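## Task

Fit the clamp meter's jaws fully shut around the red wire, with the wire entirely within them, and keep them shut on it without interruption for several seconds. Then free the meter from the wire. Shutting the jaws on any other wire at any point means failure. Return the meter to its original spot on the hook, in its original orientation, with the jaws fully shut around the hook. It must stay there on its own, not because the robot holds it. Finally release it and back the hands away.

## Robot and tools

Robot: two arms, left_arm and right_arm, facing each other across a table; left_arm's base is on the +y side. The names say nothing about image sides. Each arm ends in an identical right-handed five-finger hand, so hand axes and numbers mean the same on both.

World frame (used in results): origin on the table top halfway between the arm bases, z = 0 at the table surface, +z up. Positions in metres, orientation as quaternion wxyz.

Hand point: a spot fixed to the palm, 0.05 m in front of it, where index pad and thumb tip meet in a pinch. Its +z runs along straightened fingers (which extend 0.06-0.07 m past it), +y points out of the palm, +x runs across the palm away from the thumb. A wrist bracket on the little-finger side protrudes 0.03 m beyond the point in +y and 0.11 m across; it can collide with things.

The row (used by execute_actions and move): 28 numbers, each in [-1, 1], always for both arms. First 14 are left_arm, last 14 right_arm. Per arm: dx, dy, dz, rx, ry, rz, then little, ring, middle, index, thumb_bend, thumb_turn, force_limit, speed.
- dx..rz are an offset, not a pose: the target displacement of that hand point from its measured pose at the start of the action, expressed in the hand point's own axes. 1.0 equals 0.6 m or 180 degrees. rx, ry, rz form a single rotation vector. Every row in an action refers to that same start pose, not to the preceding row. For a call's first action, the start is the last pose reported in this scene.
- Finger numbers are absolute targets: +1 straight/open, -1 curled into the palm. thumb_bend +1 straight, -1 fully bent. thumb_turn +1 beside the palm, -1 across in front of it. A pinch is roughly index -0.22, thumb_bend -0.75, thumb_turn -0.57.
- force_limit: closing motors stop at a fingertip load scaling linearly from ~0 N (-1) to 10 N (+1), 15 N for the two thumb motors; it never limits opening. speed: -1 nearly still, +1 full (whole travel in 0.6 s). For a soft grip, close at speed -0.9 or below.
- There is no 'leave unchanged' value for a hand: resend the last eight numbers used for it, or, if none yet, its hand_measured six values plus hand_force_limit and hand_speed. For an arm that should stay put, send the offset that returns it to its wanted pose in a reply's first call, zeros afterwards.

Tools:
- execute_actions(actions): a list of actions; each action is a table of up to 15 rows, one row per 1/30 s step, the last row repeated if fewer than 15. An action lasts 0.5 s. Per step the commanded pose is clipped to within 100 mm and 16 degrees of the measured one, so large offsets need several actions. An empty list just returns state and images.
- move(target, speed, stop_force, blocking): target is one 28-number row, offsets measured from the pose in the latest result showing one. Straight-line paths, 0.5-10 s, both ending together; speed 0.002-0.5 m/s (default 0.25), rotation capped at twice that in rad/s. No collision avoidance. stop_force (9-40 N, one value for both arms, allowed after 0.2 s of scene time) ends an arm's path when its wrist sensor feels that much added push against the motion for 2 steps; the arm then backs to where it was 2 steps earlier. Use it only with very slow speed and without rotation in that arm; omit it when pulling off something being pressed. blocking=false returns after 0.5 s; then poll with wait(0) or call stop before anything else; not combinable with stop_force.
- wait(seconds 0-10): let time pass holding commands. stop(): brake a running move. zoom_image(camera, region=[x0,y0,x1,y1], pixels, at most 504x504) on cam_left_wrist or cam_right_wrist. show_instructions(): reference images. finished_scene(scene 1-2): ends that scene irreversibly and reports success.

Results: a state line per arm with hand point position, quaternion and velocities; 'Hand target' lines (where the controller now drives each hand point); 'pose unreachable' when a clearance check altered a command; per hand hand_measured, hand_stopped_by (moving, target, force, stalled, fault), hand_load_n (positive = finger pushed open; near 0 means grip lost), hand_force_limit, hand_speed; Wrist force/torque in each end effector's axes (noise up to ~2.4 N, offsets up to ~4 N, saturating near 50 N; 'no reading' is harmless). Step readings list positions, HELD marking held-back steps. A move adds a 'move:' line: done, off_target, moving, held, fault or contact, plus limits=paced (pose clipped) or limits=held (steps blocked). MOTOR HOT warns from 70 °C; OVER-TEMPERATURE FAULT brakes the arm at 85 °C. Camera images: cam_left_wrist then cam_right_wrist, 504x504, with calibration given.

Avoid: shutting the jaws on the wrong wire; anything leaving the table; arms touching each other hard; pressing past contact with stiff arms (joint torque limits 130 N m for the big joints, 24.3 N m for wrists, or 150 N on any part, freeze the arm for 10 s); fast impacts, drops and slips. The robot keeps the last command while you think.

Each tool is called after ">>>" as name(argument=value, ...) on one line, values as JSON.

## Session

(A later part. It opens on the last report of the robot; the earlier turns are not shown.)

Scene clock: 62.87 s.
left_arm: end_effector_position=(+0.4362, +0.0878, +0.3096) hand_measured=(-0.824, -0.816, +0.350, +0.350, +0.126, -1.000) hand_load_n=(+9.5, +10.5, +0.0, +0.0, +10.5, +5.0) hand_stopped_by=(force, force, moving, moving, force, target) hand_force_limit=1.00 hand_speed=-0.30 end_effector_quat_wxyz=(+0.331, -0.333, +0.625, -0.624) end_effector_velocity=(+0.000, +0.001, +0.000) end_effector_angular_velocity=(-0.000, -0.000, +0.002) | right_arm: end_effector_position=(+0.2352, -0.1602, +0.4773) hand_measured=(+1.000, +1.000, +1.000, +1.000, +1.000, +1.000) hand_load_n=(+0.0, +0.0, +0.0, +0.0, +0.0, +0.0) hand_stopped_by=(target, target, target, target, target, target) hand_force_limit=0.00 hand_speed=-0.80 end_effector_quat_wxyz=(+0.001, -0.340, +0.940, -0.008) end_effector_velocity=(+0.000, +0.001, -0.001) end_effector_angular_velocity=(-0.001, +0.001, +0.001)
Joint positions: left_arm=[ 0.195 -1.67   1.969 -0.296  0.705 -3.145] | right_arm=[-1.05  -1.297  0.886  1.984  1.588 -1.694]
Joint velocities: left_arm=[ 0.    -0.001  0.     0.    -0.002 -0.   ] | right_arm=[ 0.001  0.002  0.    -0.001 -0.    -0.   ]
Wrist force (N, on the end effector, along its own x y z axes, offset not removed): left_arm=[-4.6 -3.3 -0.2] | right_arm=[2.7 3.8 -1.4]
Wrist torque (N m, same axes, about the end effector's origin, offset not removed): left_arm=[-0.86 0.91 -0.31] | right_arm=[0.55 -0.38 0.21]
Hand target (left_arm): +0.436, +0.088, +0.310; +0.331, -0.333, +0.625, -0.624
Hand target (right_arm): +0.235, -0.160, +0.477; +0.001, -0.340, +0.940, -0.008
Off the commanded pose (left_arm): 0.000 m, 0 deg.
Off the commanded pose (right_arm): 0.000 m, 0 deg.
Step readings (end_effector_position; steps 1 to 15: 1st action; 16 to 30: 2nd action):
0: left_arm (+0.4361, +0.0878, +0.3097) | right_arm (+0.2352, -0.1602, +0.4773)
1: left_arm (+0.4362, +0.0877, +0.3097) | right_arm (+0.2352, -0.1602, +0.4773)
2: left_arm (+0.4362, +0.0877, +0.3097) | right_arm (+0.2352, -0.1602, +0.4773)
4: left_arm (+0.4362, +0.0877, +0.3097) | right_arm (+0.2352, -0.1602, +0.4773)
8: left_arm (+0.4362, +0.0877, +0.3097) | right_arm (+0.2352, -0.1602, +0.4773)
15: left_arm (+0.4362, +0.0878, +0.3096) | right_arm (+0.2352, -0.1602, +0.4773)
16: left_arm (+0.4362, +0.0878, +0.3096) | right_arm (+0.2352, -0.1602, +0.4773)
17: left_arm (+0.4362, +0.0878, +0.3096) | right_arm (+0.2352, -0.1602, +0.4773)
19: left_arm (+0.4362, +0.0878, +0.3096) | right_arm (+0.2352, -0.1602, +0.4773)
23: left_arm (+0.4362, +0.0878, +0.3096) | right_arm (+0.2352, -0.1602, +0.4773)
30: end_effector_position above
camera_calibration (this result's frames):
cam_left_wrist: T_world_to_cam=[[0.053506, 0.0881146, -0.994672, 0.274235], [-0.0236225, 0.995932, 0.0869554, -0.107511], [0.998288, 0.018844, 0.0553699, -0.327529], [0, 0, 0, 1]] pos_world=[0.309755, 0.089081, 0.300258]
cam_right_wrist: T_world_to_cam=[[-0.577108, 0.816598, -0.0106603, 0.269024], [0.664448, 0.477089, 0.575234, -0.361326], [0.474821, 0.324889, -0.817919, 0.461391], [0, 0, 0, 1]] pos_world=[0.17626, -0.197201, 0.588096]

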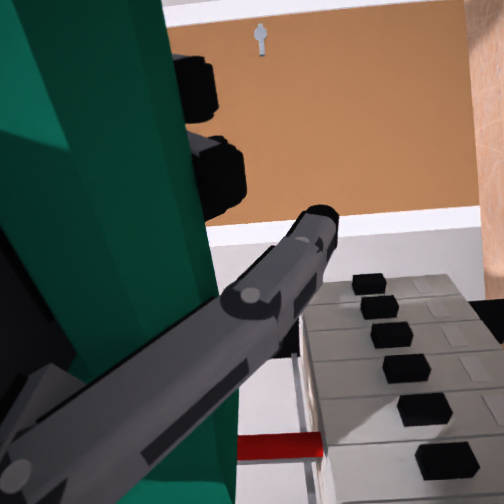

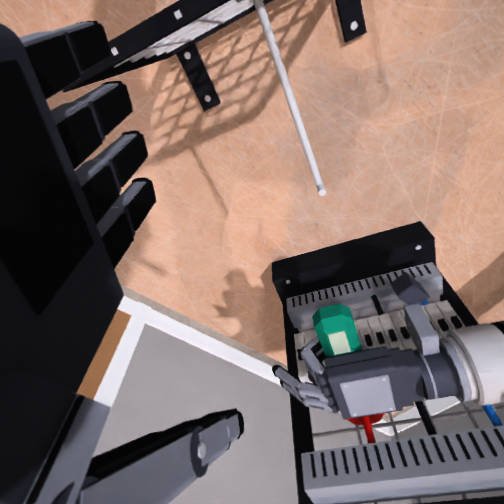

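>>> wait(seconds=3)

>>> zoom_image(camera="cam_right_wrist", region=[320,380,410,470])

>>> zoom_image(camera="cam_left_wrist", region=[200,304,400,504])

Scene clock: 66.00 s.
left_arm: end_effector_position=(+0.4362, +0.0878, +0.3096) hand_measured=(-0.824, -0.816, +0.600, +0.600, +0.126, -1.000) hand_load_n=(+9.5, +10.5, +0.0, +0.0, +10.5, +5.0) hand_stopped_by=(force, force, target, target, force, target) hand_force_limit=1.00 hand_speed=-0.30 end_effector_quat_wxyz=(+0.331, -0.333, +0.625, -0.624) end_effector_velocity=(-0.000, +0.000, +0.000) end_effector_angular_velocity=(-0.000, -0.000, -0.001) | right_arm: end_effector_position=(+0.2352, -0.1602, +0.4773) hand_measured=(+1.000, +1.000, +1.000, +1.000, +1.000, +1.000) hand_load_n=(+0.0, +0.0, +0.0, +0.0, +0.0, +0.0) hand_stopped_by=(target, target, target, target, target, target) hand_force_limit=0.00 hand_speed=-0.80 end_effector_quat_wxyz=(+0.001, -0.340, +0.940, -0.008) end_effector_velocity=(+0.000, +0.000, -0.001) end_effector_angular_velocity=(-0.001, +0.000, +0.002)
Joint positions: left_arm=[ 0.195 -1.67   1.969 -0.296  0.705 -3.145] | right_arm=[-1.05  -1.297  0.886  1.984  1.588 -1.694]
Joint velocities: left_arm=[-0.    -0.001  0.001  0.     0.001 -0.   ] | right_arm=[ 0.001  0.001  0.    -0.001  0.    -0.001]
Wrist force (N, on the end effector, along its own x y z axes, offset not removed): left_arm=[4.6 1.1 -2.6] | right_arm=[2.4 -1.1 -1.9]
Wrist torque (N m, same axes, about the end effector's origin, offset not removed): left_arm=[0.09 -0.50 0.45] | right_arm=[-0.27 -0.22 0.34]
Hand target (left_arm): +0.436, +0.088, +0.310; +0.331, -0.333, +0.625, -0.624
Hand target (right_arm): +0.235, -0.160, +0.477; +0.001, -0.340, +0.940, -0.008
Off the commanded pose (left_arm): 0.000 m, 0 deg.
Off the commanded pose (right_arm): 0.000 m, 0 deg.
wait: 3.00 s; at rest by 0.23 s
camera_calibration (this result's frames):
cam_left_wrist: T_world_to_cam=[[0.0535126, 0.0880903, -0.994674, 0.274248], [-0.0235714, 0.995935, 0.0869339, -0.10751], [0.998289, 0.0187938, 0.0553715, -0.32752], [0, 0, 0, 1]] pos_world=[0.30975, 0.0890698, 0.300269]
cam_right_wrist: T_world_to_cam=[[-0.577108, 0.816598, -0.0106602, 0.269024], [0.664448, 0.477089, 0.575234, -0.361326], [0.474821, 0.324889, -0.817919, 0.461392], [0, 0, 0, 1]] pos_world=[0.17626, -0.197201, 0.588096]

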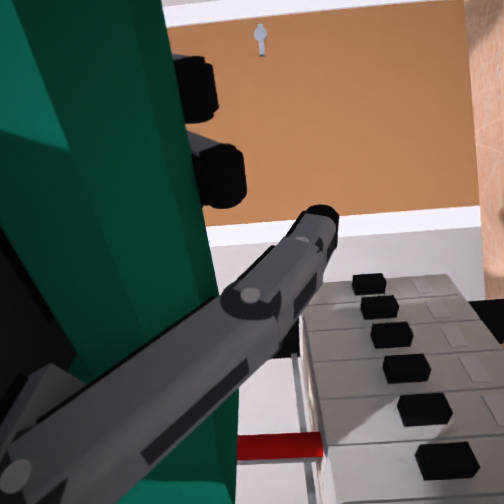

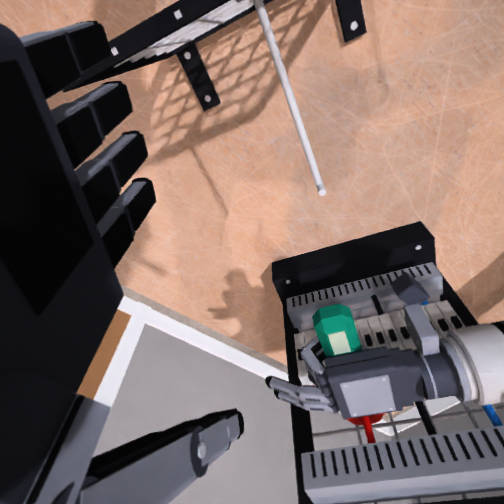

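Region (320, 380, 410, 470) of cam_right_wrist's 504x504 image, scaled by 5.600, with more detail than that image has.

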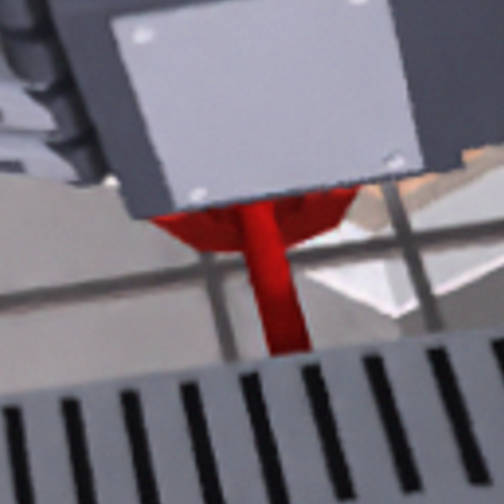

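Region (200, 304, 400, 504) of cam_left_wrist's 504x504 image, scaled by 2.520, with more detail than that image has.

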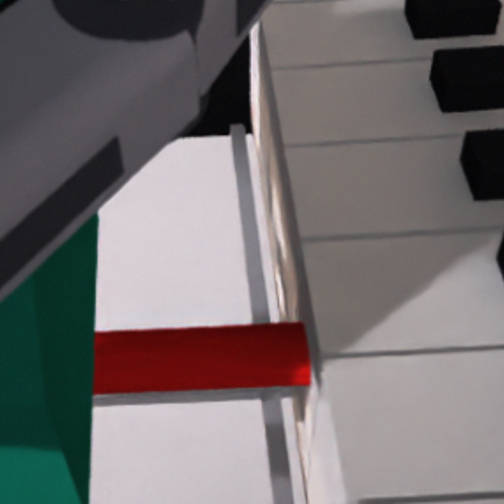

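>>> wait(seconds=8)

Scene clock: 74.63 s.
left_arm: end_effector_position=(+0.4362, +0.0878, +0.3096) hand_measured=(-0.824, -0.816, +0.600, +0.600, +0.126, -1.000) hand_load_n=(+9.5, +10.5, +0.0, +0.0, +10.5, +5.0) hand_stopped_by=(force, force, target, target, force, target) hand_force_limit=1.00 hand_speed=-0.30 end_effector_quat_wxyz=(+0.331, -0.333, +0.625, -0.624) end_effector_velocity=(+0.000, +0.000, -0.000) end_effector_angular_velocity=(+0.000, +0.000, +0.001) | right_arm: end_effector_position=(+0.2352, -0.1602, +0.4773) hand_measured=(+1.000, +1.000, +1.000, +1.000, +1.000, +1.000) hand_load_n=(+0.0, +0.0, +0.0, +0.0, +0.0, +0.0) hand_stopped_by=(target, target, target, target, target, target) hand_force_limit=0.00 hand_speed=-0.80 end_effector_quat_wxyz=(+0.001, -0.340, +0.940, -0.008) end_effector_velocity=(+0.000, -0.000, +0.000) end_effector_angular_velocity=(+0.000, -0.001, -0.003)
Joint positions: left_arm=[ 0.195 -1.67   1.969 -0.296  0.705 -3.145] | right_arm=[-1.05  -1.297  0.886  1.984  1.588 -1.694]
Joint velocities: left_arm=[-0.     0.001 -0.    -0.    -0.002 -0.   ] | right_arm=[-0.001 -0.001  0.    -0.     0.     0.001]
Wrist force (N, on the end effector, along its own x y z axes, offset not removed): left_arm=[2.6 -1.4 -4.3] | right_arm=[-0.3 0.5 2.4]
Wrist torque (N m, same axes, about the end effector's origin, offset not removed): left_arm=[-0.45 -0.15 -0.02] | right_arm=[-0.07 -0.20 -0.19]
Hand target (left_arm): +0.436, +0.088, +0.310; +0.331, -0.333, +0.625, -0.624
Hand target (right_arm): +0.235, -0.160, +0.477; +0.001, -0.340, +0.940, -0.008
Off the commanded pose (left_arm): 0.000 m, 0 deg.
Off the commanded pose (right_arm): 0.000 m, 0 deg.
wait: 8.00 s; at rest from the start
camera_calibration (this result's frames):
cam_left_wrist: T_world_to_cam=[[0.0535128, 0.0880905, -0.994674, 0.274248], [-0.0235716, 0.995935, 0.0869341, -0.10751], [0.998289, 0.018794, 0.0553718, -0.32752], [0, 0, 0, 1]] pos_world=[0.30975, 0.0890699, 0.300269]
cam_right_wrist: T_world_to_cam=[[-0.577108, 0.816598, -0.0106603, 0.269024], [0.664448, 0.477089, 0.575234, -0.361327], [0.474821, 0.324889, -0.817919, 0.461391], [0, 0, 0, 1]] pos_world=[0.17626, -0.197201, 0.588096]

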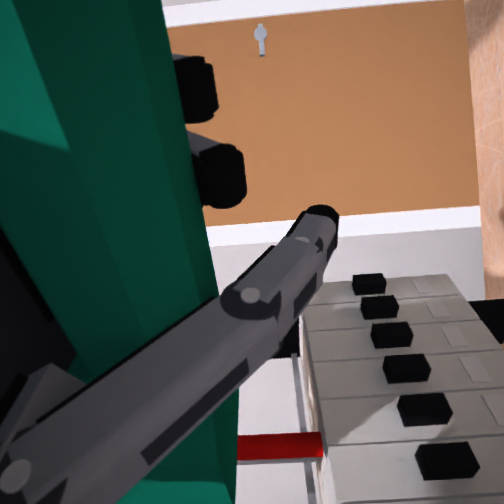

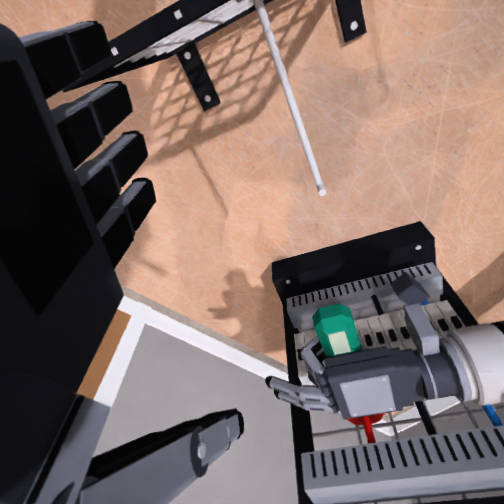

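>>> execute_actions(actions=[[[0,0,0,0,0,0,-0.97,-0.97,-1,-1,-1,-1,0.7,0,0,0,0,0,0,0,1,1,1,1,1,1,0,-0.8]],[[0,0,0,0,0,0,-0.97,-0.97,-1,-1,-1,-1,0.7,-0.5,0,0,0,0,0,0,1,1,1,1,1,1,0,-0.8]]])

>>> wait(seconds=1)

Scene clock: 75.93 s.
left_arm: end_effector_position=(+0.4362, +0.0878, +0.3096) hand_measured=(-0.824, -0.816, -0.508, -0.508, +0.126, -1.000) hand_load_n=(+9.5, +10.5, +4.0, +0.0, +10.5, +5.0) hand_stopped_by=(force, force, moving, moving, force, target) hand_force_limit=0.70 hand_speed=-0.50 end_effector_quat_wxyz=(+0.331, -0.333, +0.625, -0.624) end_effector_velocity=(-0.000, -0.000, -0.001) end_effector_angular_velocity=(+0.001, +0.000, -0.001) | right_arm: end_effector_position=(+0.2352, -0.1602, +0.4773) hand_measured=(+1.000, +1.000, +1.000, +1.000, +1.000, +1.000) hand_load_n=(+0.0, +0.0, +0.0, +0.0, +0.0, +0.0) hand_stopped_by=(target, target, target, target, target, target) hand_force_limit=0.00 hand_speed=-0.80 end_effector_quat_wxyz=(+0.001, -0.340, +0.940, -0.008) end_effector_velocity=(-0.001, -0.000, +0.001) end_effector_angular_velocity=(+0.001, -0.001, +0.001)
Joint positions: left_arm=[ 0.195 -1.67   1.969 -0.296  0.705 -3.145] | right_arm=[-1.05  -1.297  0.886  1.984  1.588 -1.694]
Joint velocities: left_arm=[-0.     0.001  0.001 -0.     0.001  0.   ] | right_arm=[ 0.    -0.001 -0.     0.001 -0.    -0.001]
Wrist force (N, on the end effector, along its own x y z axes, offset not removed): left_arm=[-2.4 -0.7 -4.3] | right_arm=[5.4 4.9 -4.4]
Wrist torque (N m, same axes, about the end effector's origin, offset not removed): left_arm=[-0.30 0.60 -0.11] | right_arm=[1.07 -0.58 0.33]
Hand target (left_arm): +0.436, +0.088, +0.310; +0.331, -0.333, +0.625, -0.624
Hand target (right_arm): +0.235, -0.160, +0.477; +0.001, -0.340, +0.940, -0.008
Off the commanded pose (left_arm): 0.000 m, 0 deg.
Off the commanded pose (right_arm): 0.000 m, 0 deg.
Step readings (end_effector_position; steps 1 to 15: 1st action; 16 to 30: 2nd action):
0: left_arm (+0.4362, +0.0878, +0.3096) | right_arm (+0.2352, -0.1602, +0.4773)
1: left_arm (+0.4362, +0.0878, +0.3096) | right_arm (+0.2352, -0.1602, +0.4773)
2: left_arm (+0.4362, +0.0878, +0.3096) | right_arm (+0.2352, -0.1602, +0.4773)
4: left_arm (+0.4362, +0.0878, +0.3096) | right_arm (+0.2352, -0.1602, +0.4773)
8: left_arm (+0.4362, +0.0878, +0.3096) | right_arm (+0.2352, -0.1602, +0.4773)
15: left_arm (+0.4362, +0.0878, +0.3096) | right_arm (+0.2352, -0.1602, +0.4773)
16: left_arm (+0.4362, +0.0878, +0.3096) | right_arm (+0.2352, -0.1602, +0.4773)
17: left_arm (+0.4362, +0.0878, +0.3096) | right_arm (+0.2352, -0.1602, +0.4773)
19: left_arm (+0.4362, +0.0878, +0.3096) | right_arm (+0.2352, -0.1602, +0.4773)
23: left_arm (+0.4362, +0.0878, +0.3096) | right_arm (+0.2352, -0.1602, +0.4773)
30: end_effector_position above
camera_calibration (this result's frames):
cam_left_wrist: T_world_to_cam=[[0.0535128, 0.08809, -0.994674, 0.274248], [-0.0235715, 0.995935, 0.0869335, -0.10751], [0.998289, 0.0187939, 0.0553717, -0.32752], [0, 0, 0, 1]] pos_world=[0.30975, 0.0890697, 0.300269]
cam_right_wrist: T_world_to_cam=[[-0.577108, 0.816599, -0.0106605, 0.269024], [0.664448, 0.477089, 0.575234, -0.361326], [0.474822, 0.324889, -0.817919, 0.461391], [0, 0, 0, 1]] pos_world=[0.17626, -0.197201, 0.588096]

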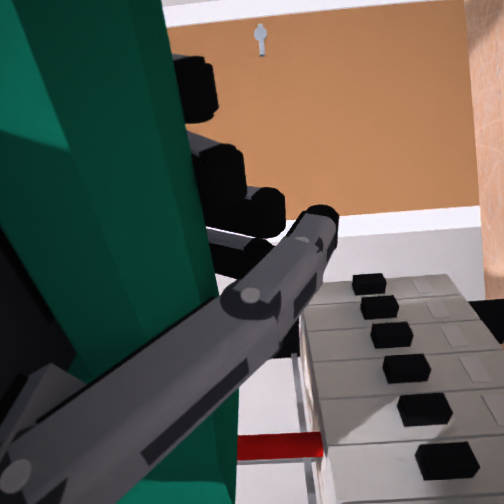

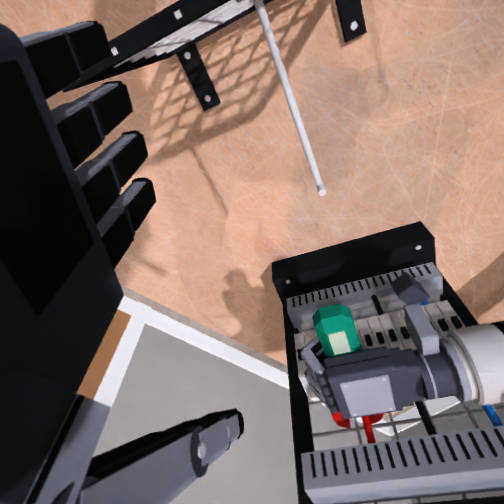

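Scene clock: 76.93 s.
left_arm: end_effector_position=(+0.4362, +0.0878, +0.3096) hand_measured=(-0.824, -0.816, -0.700, -0.696, +0.126, -1.000) hand_load_n=(+9.5, +10.0, +9.5, +11.0, +12.0, +5.0) hand_stopped_by=(force, force, force, force, force, target) hand_force_limit=0.70 hand_speed=-0.50 end_effector_quat_wxyz=(+0.331, -0.333, +0.625, -0.624) end_effector_velocity=(-0.000, -0.000, -0.001) end_effector_angular_velocity=(+0.001, +0.000, -0.000) | right_arm: end_effector_position=(+0.2352, -0.1602, +0.4773) hand_measured=(+1.000, +1.000, +1.000, +1.000, +1.000, +1.000) hand_load_n=(+0.0, +0.0, +0.0, +0.0, +0.0, +0.0) hand_stopped_by=(target, target, target, target, target, target) hand_force_limit=0.00 hand_speed=-0.80 end_effector_quat_wxyz=(+0.001, -0.340, +0.940, -0.008) end_effector_velocity=(+0.000, -0.001, +0.000) end_effector_angular_velocity=(-0.000, -0.000, -0.001)
Joint positions: left_arm=[ 0.195 -1.67   1.969 -0.296  0.705 -3.145] | right_arm=[-1.05  -1.297  0.886  1.984  1.588 -1.694]
Joint velocities: left_arm=[-0.     0.001  0.001 -0.    -0.    -0.   ] | right_arm=[-0.002 -0.001 -0.     0.001  0.    -0.   ]
Wrist force (N, on the end effector, along its own x y z axes, offset not removed): left_arm=[1.5 -1.6 -6.3] | right_arm=[4.2 -2.4 -1.0]
Wrist torque (N m, same axes, about the end effector's origin, offset not removed): left_arm=[-0.16 0.00 0.18] | right_arm=[-0.50 -0.77 0.28]
Hand target (left_arm): +0.436, +0.088, +0.310; +0.331, -0.333, +0.625, -0.624
Hand target (right_arm): +0.235, -0.160, +0.477; +0.001, -0.340, +0.940, -0.008
Off the commanded pose (left_arm): 0.000 m, 0 deg.
Off the commanded pose (right_arm): 0.000 m, 0 deg.
wait: 1.00 s; at rest by 0.37 s
camera_calibration (this result's frames):
cam_left_wrist: T_world_to_cam=[[0.0535132, 0.0880879, -0.994674, 0.274248], [-0.0235697, 0.995935, 0.0869316, -0.107509], [0.998289, 0.0187922, 0.0553719, -0.32752], [0, 0, 0, 1]] pos_world=[0.30975, 0.0890692, 0.300269]
cam_right_wrist: T_world_to_cam=[[-0.577108, 0.816599, -0.0106604, 0.269024], [0.664448, 0.477089, 0.575234, -0.361327], [0.474821, 0.324889, -0.817919, 0.461391], [0, 0, 0, 1]] pos_world=[0.17626, -0.197201, 0.588096]

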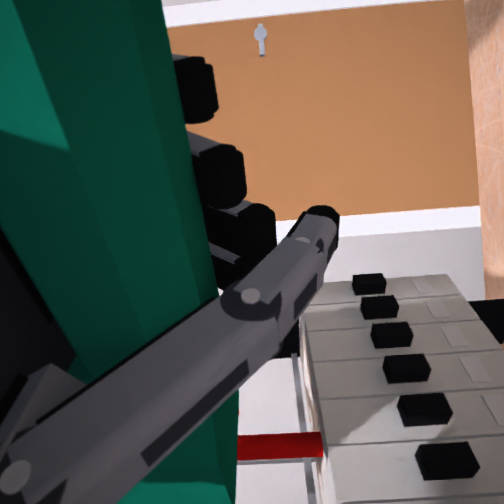

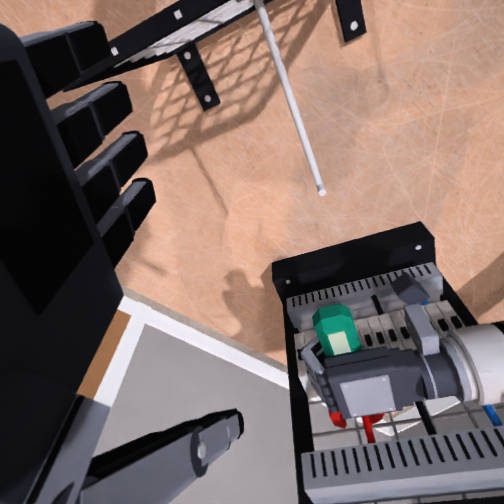

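>>> move(target=[0.0967,0,-0.0533,0,0,0,-0.97,-0.97,-1,-1,-1,-1,0.7,-0.5,0,0,0,0,0,0,1,1,1,1,1,1,0,-0.8], speed=0.1)

Scene clock: 78.70 s.
left_arm: end_effector_position=(+0.3775, +0.0578, +0.3100) hand_measured=(-0.824, -0.816, -0.700, -0.696, +0.126, -1.000) hand_load_n=(+9.5, +10.0, +9.5, +11.0, +12.0, +5.0) hand_stopped_by=(force, force, force, force, force, target) hand_force_limit=0.70 hand_speed=-0.50 end_effector_quat_wxyz=(+0.331, -0.332, +0.624, -0.624) end_effector_velocity=(-0.002, -0.001, -0.000) end_effector_angular_velocity=(+0.000, -0.000, +0.001) | right_arm: end_effector_position=(+0.2352, -0.1602, +0.4773) hand_measured=(+1.000, +1.000, +1.000, +1.000, +1.000, +1.000) hand_load_n=(+0.0, +0.0, +0.0, +0.0, +0.0, +0.0) hand_stopped_by=(target, target, target, target, target, target) hand_force_limit=0.00 hand_speed=-0.80 end_effector_quat_wxyz=(+0.001, -0.340, +0.940, -0.008) end_effector_velocity=(-0.001, +0.001, -0.001) end_effector_angular_velocity=(-0.001, +0.002, +0.003)
Joint positions: left_arm=[ 0.018 -1.658  1.958 -0.298  0.527 -3.145] | right_arm=[-1.05  -1.297  0.886  1.984  1.588 -1.694]
Joint velocities: left_arm=[-0.006  0.001 -0.001 -0.    -0.006  0.   ] | right_arm=[ 0.003  0.002 -0.     0.     0.    -0.   ]
Wrist force (N, on the end effector, along its own x y z axes, offset not removed): left_arm=[0.0 -0.8 0.4] | right_arm=[0.9 1.2 -0.2]
Wrist torque (N m, same axes, about the end effector's origin, offset not removed): left_arm=[-0.62 -0.17 0.11] | right_arm=[0.07 -0.18 0.07]
Hand target (left_arm): +0.377, +0.058, +0.310; +0.331, -0.333, +0.624, -0.624
Hand target (right_arm): +0.235, -0.160, +0.477; +0.001, -0.340, +0.940, -0.008
Off the commanded pose (left_arm): 0.000 m, 0 deg.
Off the commanded pose (right_arm): 0.000 m, 0 deg.
move: done
camera_calibration (this result's frames):
cam_left_wrist: T_world_to_cam=[[0.0541715, 0.0880936, -0.994638, 0.280092], [-0.0235594, 0.995936, 0.0869254, -0.0790338], [0.998254, 0.0187242, 0.0560268, -0.26853], [0, 0, 0, 1]] pos_world=[0.251026, 0.0590663, 0.300505]
cam_right_wrist: T_world_to_cam=[[-0.577108, 0.816599, -0.0106602, 0.269024], [0.664448, 0.477089, 0.575234, -0.361326], [0.474821, 0.324889, -0.817919, 0.461392], [0, 0, 0, 1]] pos_world=[0.17626, -0.197201, 0.588096]

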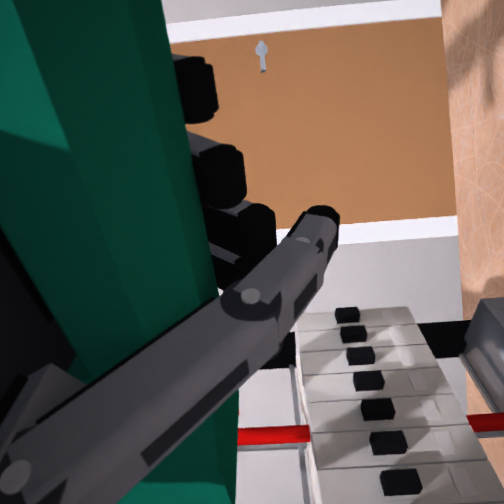

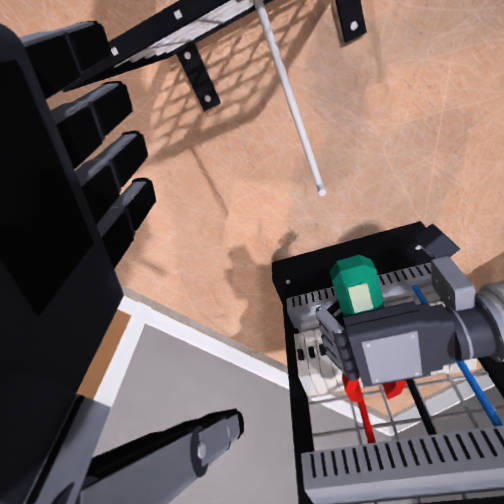

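>>> move(target=[0.1961,0.1683,-0.0372,-0.01309,-0.01309,0.49988,-0.97,-0.97,-1,-1,-1,-1,0.7,-0.5,0,0,0,0,0,0,1,1,1,1,1,1,0,-0.8], speed=0.42)

Scene clock: 82.63 s.
left_arm: end_effector_position=(+0.2928, -0.0273, +0.2098) hand_measured=(-0.824, -0.816, -0.700, -0.696, +0.126, -1.000) hand_load_n=(+9.5, +10.0, +9.5, +11.0, +12.0, +5.0) hand_stopped_by=(force, force, force, force, force, target) hand_force_limit=0.70 hand_speed=-0.50 end_effector_quat_wxyz=(+0.680, +0.189, +0.683, -0.189) end_effector_velocity=(+0.001, +0.000, -0.000) end_effector_angular_velocity=(-0.005, -0.020, -0.002) | right_arm: end_effector_position=(+0.2352, -0.1602, +0.4773) hand_measured=(+1.000, +1.000, +1.000, +1.000, +1.000, +1.000) hand_load_n=(+0.0, +0.0, +0.0, +0.0, +0.0, +0.0) hand_stopped_by=(target, target, target, target, target, target) hand_force_limit=0.00 hand_speed=-0.80 end_effector_quat_wxyz=(+0.001, -0.340, +0.940, -0.008) end_effector_velocity=(+0.001, -0.000, -0.000) end_effector_angular_velocity=(+0.000, -0.001, -0.001)
Joint positions: left_arm=[-0.194 -1.164  1.935 -0.759  0.263 -1.584] | right_arm=[-1.05  -1.297  0.886  1.984  1.588 -1.694]
Joint velocities: left_arm=[ 0.002 -0.005  0.028 -0.099  0.004  0.08 ] | right_arm=[-0.001  0.    -0.    -0.001 -0.    -0.   ]
Wrist force (N, on the end effector, along its own x y z axes, offset not removed): left_arm=[0.6 -0.3 -3.7] | right_arm=[1.2 -1.9 -2.5]
Wrist torque (N m, same axes, about the end effector's origin, offset not removed): left_arm=[0.08 0.22 0.00] | right_arm=[-0.34 -0.15 -0.06]
Hand target (left_arm): +0.293, -0.027, +0.210; +0.681, +0.189, +0.682, -0.189
Hand target (right_arm): +0.235, -0.160, +0.477; +0.001, -0.340, +0.940, -0.008
Off the commanded pose (left_arm): 0.001 m, 0 deg.
Off the commanded pose (right_arm): 0.000 m, 0 deg.
move: done
camera_calibration (this result's frames):
cam_left_wrist: T_world_to_cam=[[0.5098, 0.854107, 0.102986, -0.15021], [-0.536612, 0.222135, 0.814066, -0.0110231], [0.672422, -0.470274, 0.571568, -0.202933], [0, 0, 0, 1]] pos_world=[0.207119, 0.0353094, 0.140433]
cam_right_wrist: T_world_to_cam=[[-0.577108, 0.816599, -0.0106605, 0.269024], [0.664448, 0.477089, 0.575234, -0.361326], [0.474822, 0.324889, -0.817919, 0.461391], [0, 0, 0, 1]] pos_world=[0.17626, -0.197201, 0.588096]

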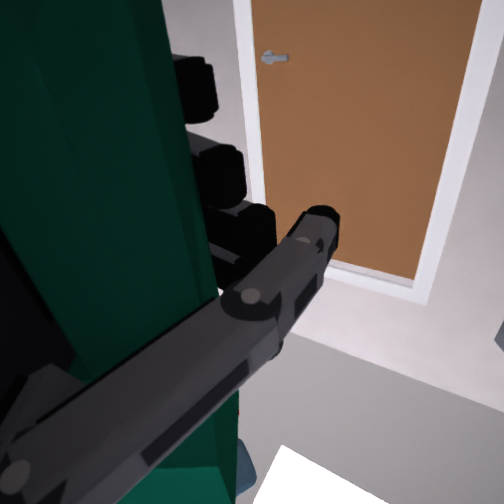

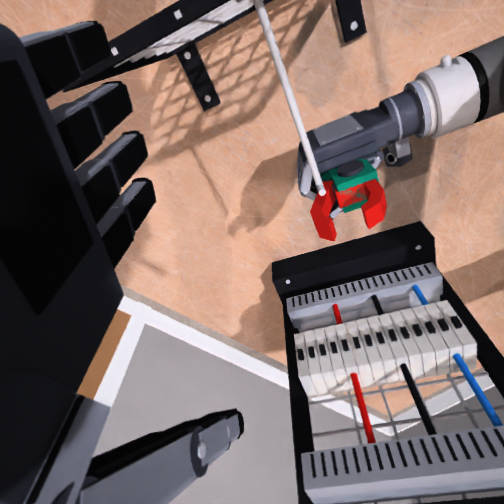

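>>> execute_actions(actions=[])

>>> zoom_image(camera="cam_right_wrist", region=[280,130,400,250])

Scene clock: 82.83 s.
left_arm: end_effector_position=(+0.2929, -0.0273, +0.2097) hand_measured=(-0.824, -0.816, -0.700, -0.696, +0.126, -1.000) hand_load_n=(+9.5, +10.0, +9.5, +11.0, +12.0, +5.0) hand_stopped_by=(force, force, force, force, force, target) hand_force_limit=0.70 hand_speed=-0.50 end_effector_quat_wxyz=(+0.681, +0.189, +0.682, -0.189) end_effector_velocity=(+0.000, +0.000, -0.000) end_effector_angular_velocity=(+0.000, -0.004, -0.000) | right_arm: end_effector_position=(+0.2352, -0.1602, +0.4773) hand_measured=(+1.000, +1.000, +1.000, +1.000, +1.000, +1.000) hand_load_n=(+0.0, +0.0, +0.0, +0.0, +0.0, +0.0) hand_stopped_by=(target, target, target, target, target, target) hand_force_limit=0.00 hand_speed=-0.80 end_effector_quat_wxyz=(+0.001, -0.340, +0.940, -0.008) end_effector_velocity=(-0.000, -0.000, +0.000) end_effector_angular_velocity=(-0.001, -0.000, +0.002)
Joint positions: left_arm=[-0.194 -1.164  1.937 -0.769  0.263 -1.576] | right_arm=[-1.05  -1.297  0.886  1.984  1.588 -1.694]
Joint velocities: left_arm=[ 0.001 -0.001  0.006 -0.017  0.001  0.013] | right_arm=[ 0.001  0.    -0.     0.     0.    -0.001]
Wrist force (N, on the end effector, along its own x y z axes, offset not removed): left_arm=[4.5 1.0 -1.9] | right_arm=[1.8 0.7 -0.4]
Wrist torque (N m, same axes, about the end effector's origin, offset not removed): left_arm=[0.22 -0.08 0.40] | right_arm=[-0.04 -0.51 0.32]
Hand target (left_arm): +0.293, -0.027, +0.210; +0.681, +0.189, +0.682, -0.189
Hand target (right_arm): +0.235, -0.160, +0.477; +0.001, -0.340, +0.940, -0.008
Off the commanded pose (left_arm): 0.001 m, 0 deg.
Off the commanded pose (right_arm): 0.000 m, 0 deg.
camera_calibration (this result's frames):
cam_left_wrist: T_world_to_cam=[[0.509718, 0.85409, 0.103526, -0.150362], [-0.538178, 0.222651, 0.81289, -0.0102158], [0.671231, -0.470061, 0.573142, -0.202961], [0, 0, 0, 1]] pos_world=[0.207378, 0.0352936, 0.140196]
cam_right_wrist: T_world_to_cam=[[-0.577108, 0.816598, -0.0106605, 0.269024], [0.664448, 0.477089, 0.575234, -0.361326], [0.474821, 0.324889, -0.817919, 0.461391], [0, 0, 0, 1]] pos_world=[0.17626, -0.197201, 0.588096]

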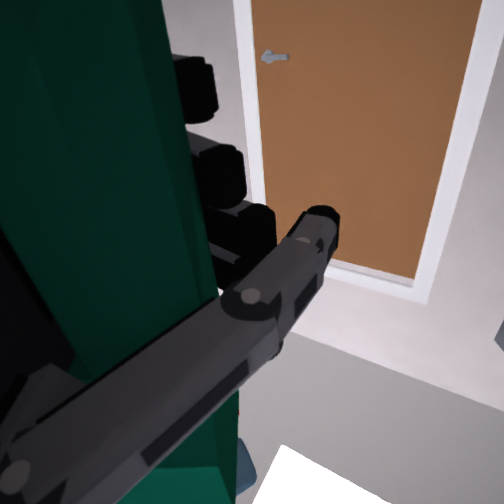

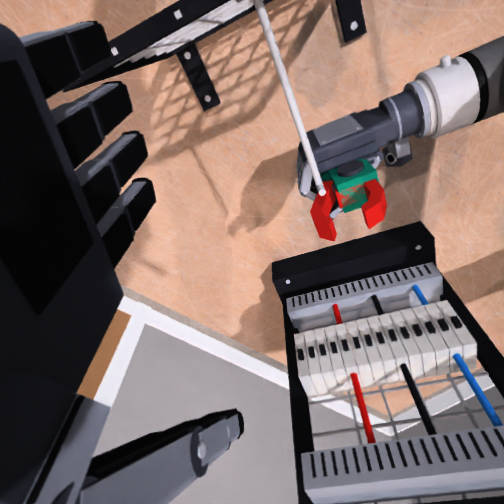

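Region (280, 130, 400, 250) of cam_right_wrist's 504x504 image, scaled by 4.200, with more detail than that image has.

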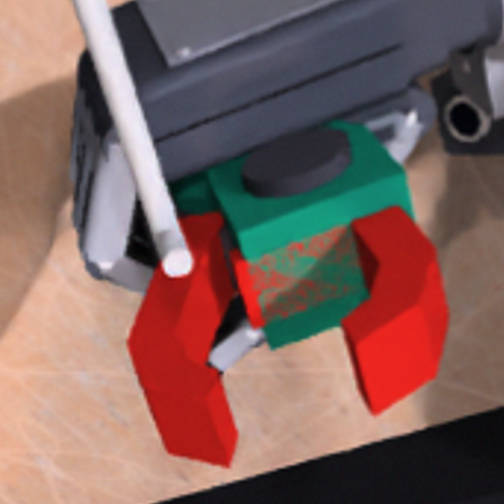

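>>> move(target=[-0.0055,-0.1258,0.0508,0,0,0,-0.97,-0.97,-1,-1,-1,-1,0.7,-0.5,0,0,0,0,0,0,1,1,1,1,1,1,0,-0.8], speed=0.11)

>>> zoom_image(camera="cam_right_wrist", region=[245,85,365,205])

Scene clock: 85.10 s.
left_arm: end_effector_position=(+0.2800, -0.1075, +0.2132) hand_measured=(-0.824, -0.816, -0.700, -0.696, +0.126, -1.000) hand_load_n=(+9.5, +10.0, +9.5, +11.0, +12.0, +5.0) hand_stopped_by=(force, force, force, force, force, target) hand_force_limit=0.70 hand_speed=-0.50 end_effector_quat_wxyz=(+0.681, +0.189, +0.682, -0.189) end_effector_velocity=(-0.000, -0.002, -0.000) end_effector_angular_velocity=(+0.001, +0.002, -0.000) | right_arm: end_effector_position=(+0.2352, -0.1602, +0.4773) hand_measured=(+1.000, +1.000, +1.000, +1.000, +1.000, +1.000) hand_load_n=(+0.0, +0.0, +0.0, +0.0, +0.0, +0.0) hand_stopped_by=(target, target, target, target, target, target) hand_force_limit=0.00 hand_speed=-0.80 end_effector_quat_wxyz=(+0.001, -0.340, +0.940, -0.008) end_effector_velocity=(+0.000, -0.000, +0.000) end_effector_angular_velocity=(-0.001, -0.001, +0.001)
Joint positions: left_arm=[-0.176 -1.018  1.683 -0.661  0.281 -1.575] | right_arm=[-1.05  -1.297  0.886  1.984  1.588 -1.694]
Joint velocities: left_arm=[ 0.     0.005 -0.009  0.012  0.    -0.007] | right_arm=[-0.    -0.    -0.    -0.     0.001 -0.001]
Wrist force (N, on the end effector, along its own x y z axes, offset not removed): left_arm=[1.5 -0.9 -3.4] | right_arm=[0.8 -2.1 0.6]
Wrist torque (N m, same axes, about the end effector's origin, offset not removed): left_arm=[0.16 0.18 -0.20] | right_arm=[-0.63 -0.01 -0.10]
Hand target (left_arm): +0.280, -0.108, +0.213; +0.681, +0.189, +0.682, -0.189
Hand target (right_arm): +0.235, -0.160, +0.477; +0.001, -0.340, +0.940, -0.008
Off the commanded pose (left_arm): 0.000 m, 0 deg.
Off the commanded pose (right_arm): 0.000 m, 0 deg.
move: done
camera_calibration (this result's frames):
cam_left_wrist: T_world_to_cam=[[0.50975, 0.85407, 0.103537, -0.0756595], [-0.538312, 0.222759, 0.812772, -0.00201461], [0.6711, -0.470046, 0.573308, -0.233963], [0, 0, 0, 1]] pos_world=[0.194496, -0.0449062, 0.143604]
cam_right_wrist: T_world_to_cam=[[-0.577108, 0.816599, -0.0106603, 0.269024], [0.664448, 0.477089, 0.575234, -0.361326], [0.474821, 0.324889, -0.817919, 0.461392], [0, 0, 0, 1]] pos_world=[0.17626, -0.197201, 0.588096]

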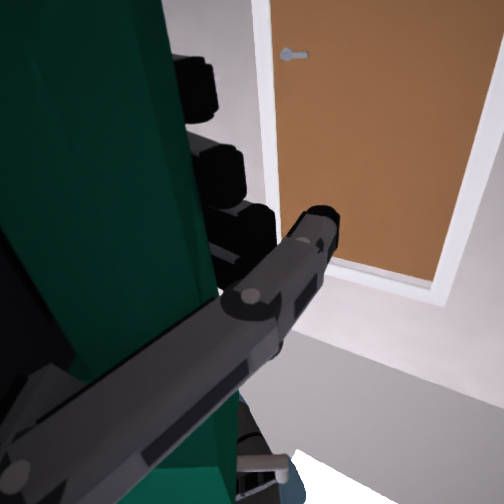

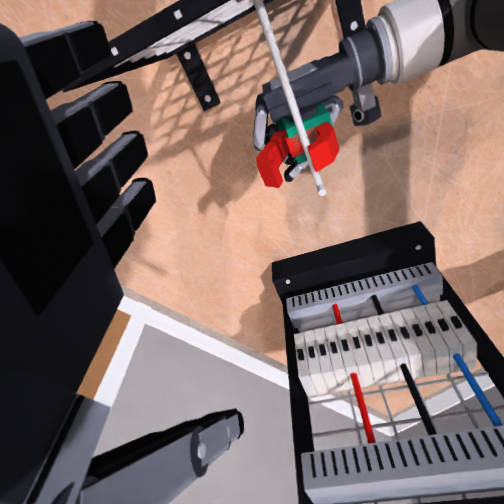

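Region (245, 85, 365, 205) of cam_right_wrist's 504x504 image, scaled by 4.200, with more detail than that image has.

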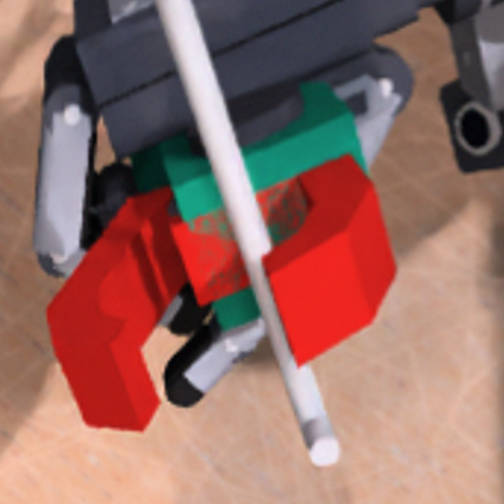

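>>> execute_actions(actions=[[[0,0,0,0,0,0,-0.97,-0.97,0.6,0.6,-1,-1,0.7,-0.3,0,0,0,0,0,0,1,1,1,1,1,1,0,-0.8]],[[0,0,0,0,0,0,-0.97,-0.97,0.6,0.6,-1,-1,0.7,-0.1,0,0,0,0,0,0,1,1,1,1,1,1,0,-0.8]]])

>>> zoom_image(camera="cam_right_wrist", region=[245,85,365,205])

Scene clock: 86.57 s.
left_arm: end_effector_position=(+0.2801, -0.1075, +0.2131) hand_measured=(-0.824, -0.816, +0.500, +0.504, +0.126, -1.000) hand_load_n=(+9.0, +10.5, +0.0, +0.0, +10.5, +5.0) hand_stopped_by=(force, force, moving, moving, force, target) hand_force_limit=0.70 hand_speed=-0.10 end_effector_quat_wxyz=(+0.681, +0.189, +0.682, -0.189) end_effector_velocity=(+0.000, +0.000, +0.000) end_effector_angular_velocity=(+0.000, -0.000, -0.001) | right_arm: end_effector_position=(+0.2352, -0.1602, +0.4773) hand_measured=(+1.000, +1.000, +1.000, +1.000, +1.000, +1.000) hand_load_n=(+0.0, +0.0, +0.0, +0.0, +0.0, +0.0) hand_stopped_by=(target, target, target, target, target, target) hand_force_limit=0.00 hand_speed=-0.80 end_effector_quat_wxyz=(+0.001, -0.340, +0.940, -0.008) end_effector_velocity=(+0.000, -0.000, +0.000) end_effector_angular_velocity=(+0.000, +0.000, -0.001)
Joint positions: left_arm=[-0.176 -1.018  1.683 -0.661  0.281 -1.575] | right_arm=[-1.05  -1.297  0.886  1.984  1.588 -1.694]
Joint velocities: left_arm=[ 0.    -0.001  0.002  0.     0.001 -0.   ] | right_arm=[-0.001  0.    -0.     0.    -0.    -0.   ]
Wrist force (N, on the end effector, along its own x y z axes, offset not removed): left_arm=[-1.5 -1.8 -1.3] | right_arm=[2.5 3.7 -1.4]
Wrist torque (N m, same axes, about the end effector's origin, offset not removed): left_arm=[-0.45 0.69 -0.37] | right_arm=[0.53 -0.46 0.09]
Hand target (left_arm): +0.280, -0.108, +0.213; +0.681, +0.189, +0.682, -0.189
Hand target (right_arm): +0.235, -0.160, +0.477; +0.001, -0.340, +0.940, -0.008
Off the commanded pose (left_arm): 0.000 m, 0 deg.
Off the commanded pose (right_arm): 0.000 m, 0 deg.
Step readings (end_effector_position; steps 1 to 15: 1st action; 16 to 30: 2nd action):
0: left_arm (+0.2800, -0.1077, +0.2132) | right_arm (+0.2352, -0.1602, +0.4773)
1: left_arm (+0.2800, -0.1077, +0.2132) | right_arm (+0.2352, -0.1602, +0.4773)
2: left_arm (+0.2800, -0.1077, +0.2132) | right_arm (+0.2352, -0.1602, +0.4773)
4: left_arm (+0.2800, -0.1077, +0.2131) | right_arm (+0.2352, -0.1602, +0.4773)
8: left_arm (+0.2801, -0.1076, +0.2130) | right_arm (+0.2352, -0.1602, +0.4773)
15: left_arm (+0.2801, -0.1075, +0.2131) | right_arm (+0.2352, -0.1602, +0.4773)
16: left_arm (+0.2801, -0.1075, +0.2131) | right_arm (+0.2352, -0.1602, +0.4773)
17: left_arm (+0.2801, -0.1075, +0.2131) | right_arm (+0.2352, -0.1602, +0.4773)
19: left_arm (+0.2801, -0.1075, +0.2131) | right_arm (+0.2352, -0.1602, +0.4773)
23: left_arm (+0.2801, -0.1075, +0.2131) | right_arm (+0.2352, -0.1602, +0.4773)
30: end_effector_position above
camera_calibration (this result's frames):
cam_left_wrist: T_world_to_cam=[[0.509705, 0.854093, 0.103564, -0.0756717], [-0.538325, 0.222707, 0.812778, -0.00198898], [0.671123, -0.470028, 0.573295, -0.233974], [0, 0, 0, 1]] pos_world=[0.194525, -0.0449009, 0.14359]
cam_right_wrist: T_world_to_cam=[[-0.577108, 0.816599, -0.0106604, 0.269024], [0.664448, 0.477089, 0.575234, -0.361327], [0.474822, 0.324889, -0.817919, 0.461391], [0, 0, 0, 1]] pos_world=[0.17626, -0.197201, 0.588096]

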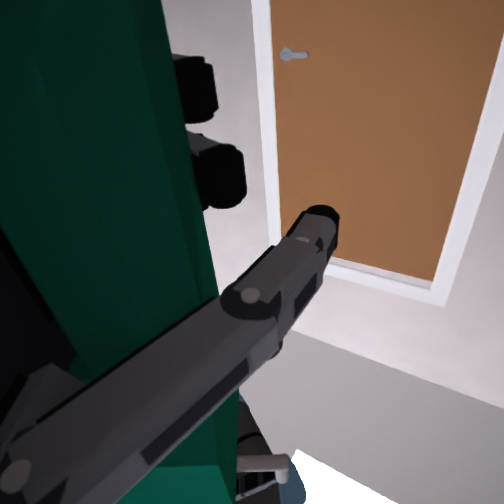

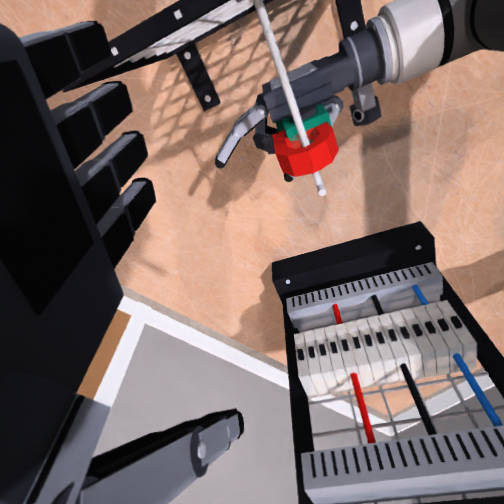

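Region (245, 85, 365, 205) of cam_right_wrist's 504x504 image, scaled by 4.200, with more detail than that image has.

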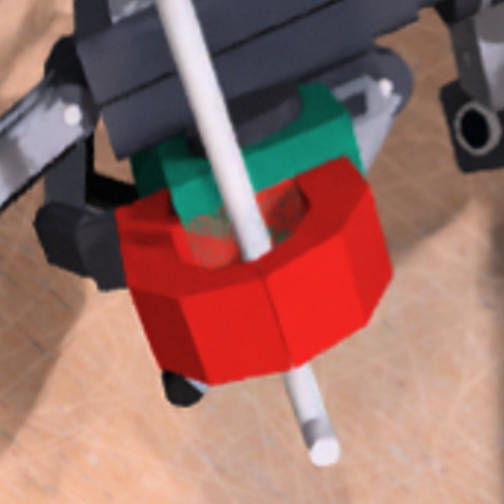

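>>> move(target=[0.0062,0,-0.0018,0,0,0,-0.97,-0.97,0.6,0.6,-1,-1,0.7,-0.1,0,0,0,0,0,0,1,1,1,1,1,1,0,-0.8], speed=0.02)

>>> zoom_image(camera="cam_right_wrist", region=[245,85,365,205])

Scene clock: 87.90 s.
left_arm: end_effector_position=(+0.2792, -0.1070, +0.2096) hand_measured=(-0.824, -0.816, +0.600, +0.600, +0.126, -1.000) hand_load_n=(+9.0, +10.5, +0.0, +0.0, +10.5, +5.0) hand_stopped_by=(force, force, target, target, force, target) hand_force_limit=0.70 hand_speed=-0.10 end_effector_quat_wxyz=(+0.681, +0.189, +0.682, -0.189) end_effector_velocity=(-0.001, +0.000, -0.002) end_effector_angular_velocity=(-0.000, -0.000, -0.000) | right_arm: end_effector_position=(+0.2352, -0.1602, +0.4773) hand_measured=(+1.000, +1.000, +1.000, +1.000, +1.000, +1.000) hand_load_n=(+0.0, +0.0, +0.0, +0.0, +0.0, +0.0) hand_stopped_by=(target, target, target, target, target, target) hand_force_limit=0.00 hand_speed=-0.80 end_effector_quat_wxyz=(+0.001, -0.340, +0.940, -0.008) end_effector_velocity=(-0.000, +0.000, +0.000) end_effector_angular_velocity=(+0.000, +0.000, +0.000)
Joint positions: left_arm=[-0.177 -1.014  1.687 -0.67   0.28  -1.575] | right_arm=[-1.05  -1.297  0.886  1.984  1.588 -1.694]
Joint velocities: left_arm=[-0.001  0.002  0.002 -0.004 -0.001  0.   ] | right_arm=[ 0.001 -0.     0.     0.    -0.     0.   ]
Wrist force (N, on the end effector, along its own x y z axes, offset not removed): left_arm=[2.0 -6.1 -7.0] | right_arm=[-0.1 0.9 -0.6]
Wrist torque (N m, same axes, about the end effector's origin, offset not removed): left_arm=[-0.64 0.21 -0.09] | right_arm=[0.04 -0.12 0.23]
Hand target (left_arm): +0.279, -0.107, +0.209; +0.681, +0.189, +0.682, -0.189
Hand target (right_arm): +0.235, -0.160, +0.477; +0.001, -0.340, +0.940, -0.008
Off the commanded pose (left_arm): 0.000 m, 0 deg.
Off the commanded pose (right_arm): 0.000 m, 0 deg.
move: done
camera_calibration (this result's frames):
cam_left_wrist: T_world_to_cam=[[0.509682, 0.854115, 0.1035, -0.0753004], [-0.53829, 0.222724, 0.812796, 0.000301702], [0.671169, -0.469981, 0.57328, -0.231109], [0, 0, 0, 1]] pos_world=[0.193655, -0.0443685, 0.140038]
cam_right_wrist: T_world_to_cam=[[-0.577108, 0.816598, -0.0106603, 0.269024], [0.664448, 0.477089, 0.575234, -0.361326], [0.474821, 0.324889, -0.817919, 0.461392], [0, 0, 0, 1]] pos_world=[0.17626, -0.197201, 0.588096]

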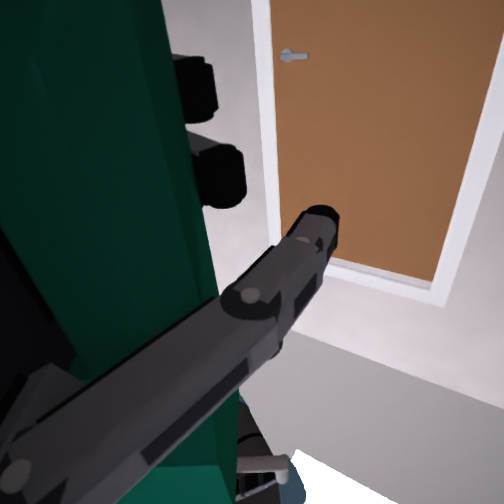

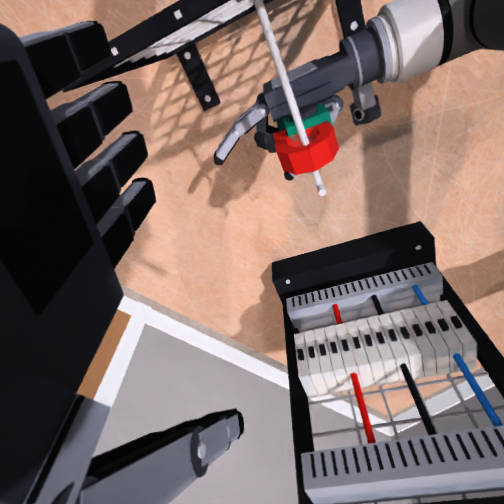

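Region (245, 85, 365, 205) of cam_right_wrist's 504x504 image, scaled by 4.200, with more detail than that image has.

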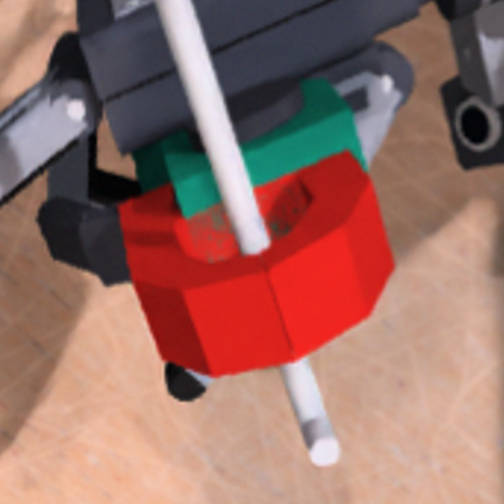

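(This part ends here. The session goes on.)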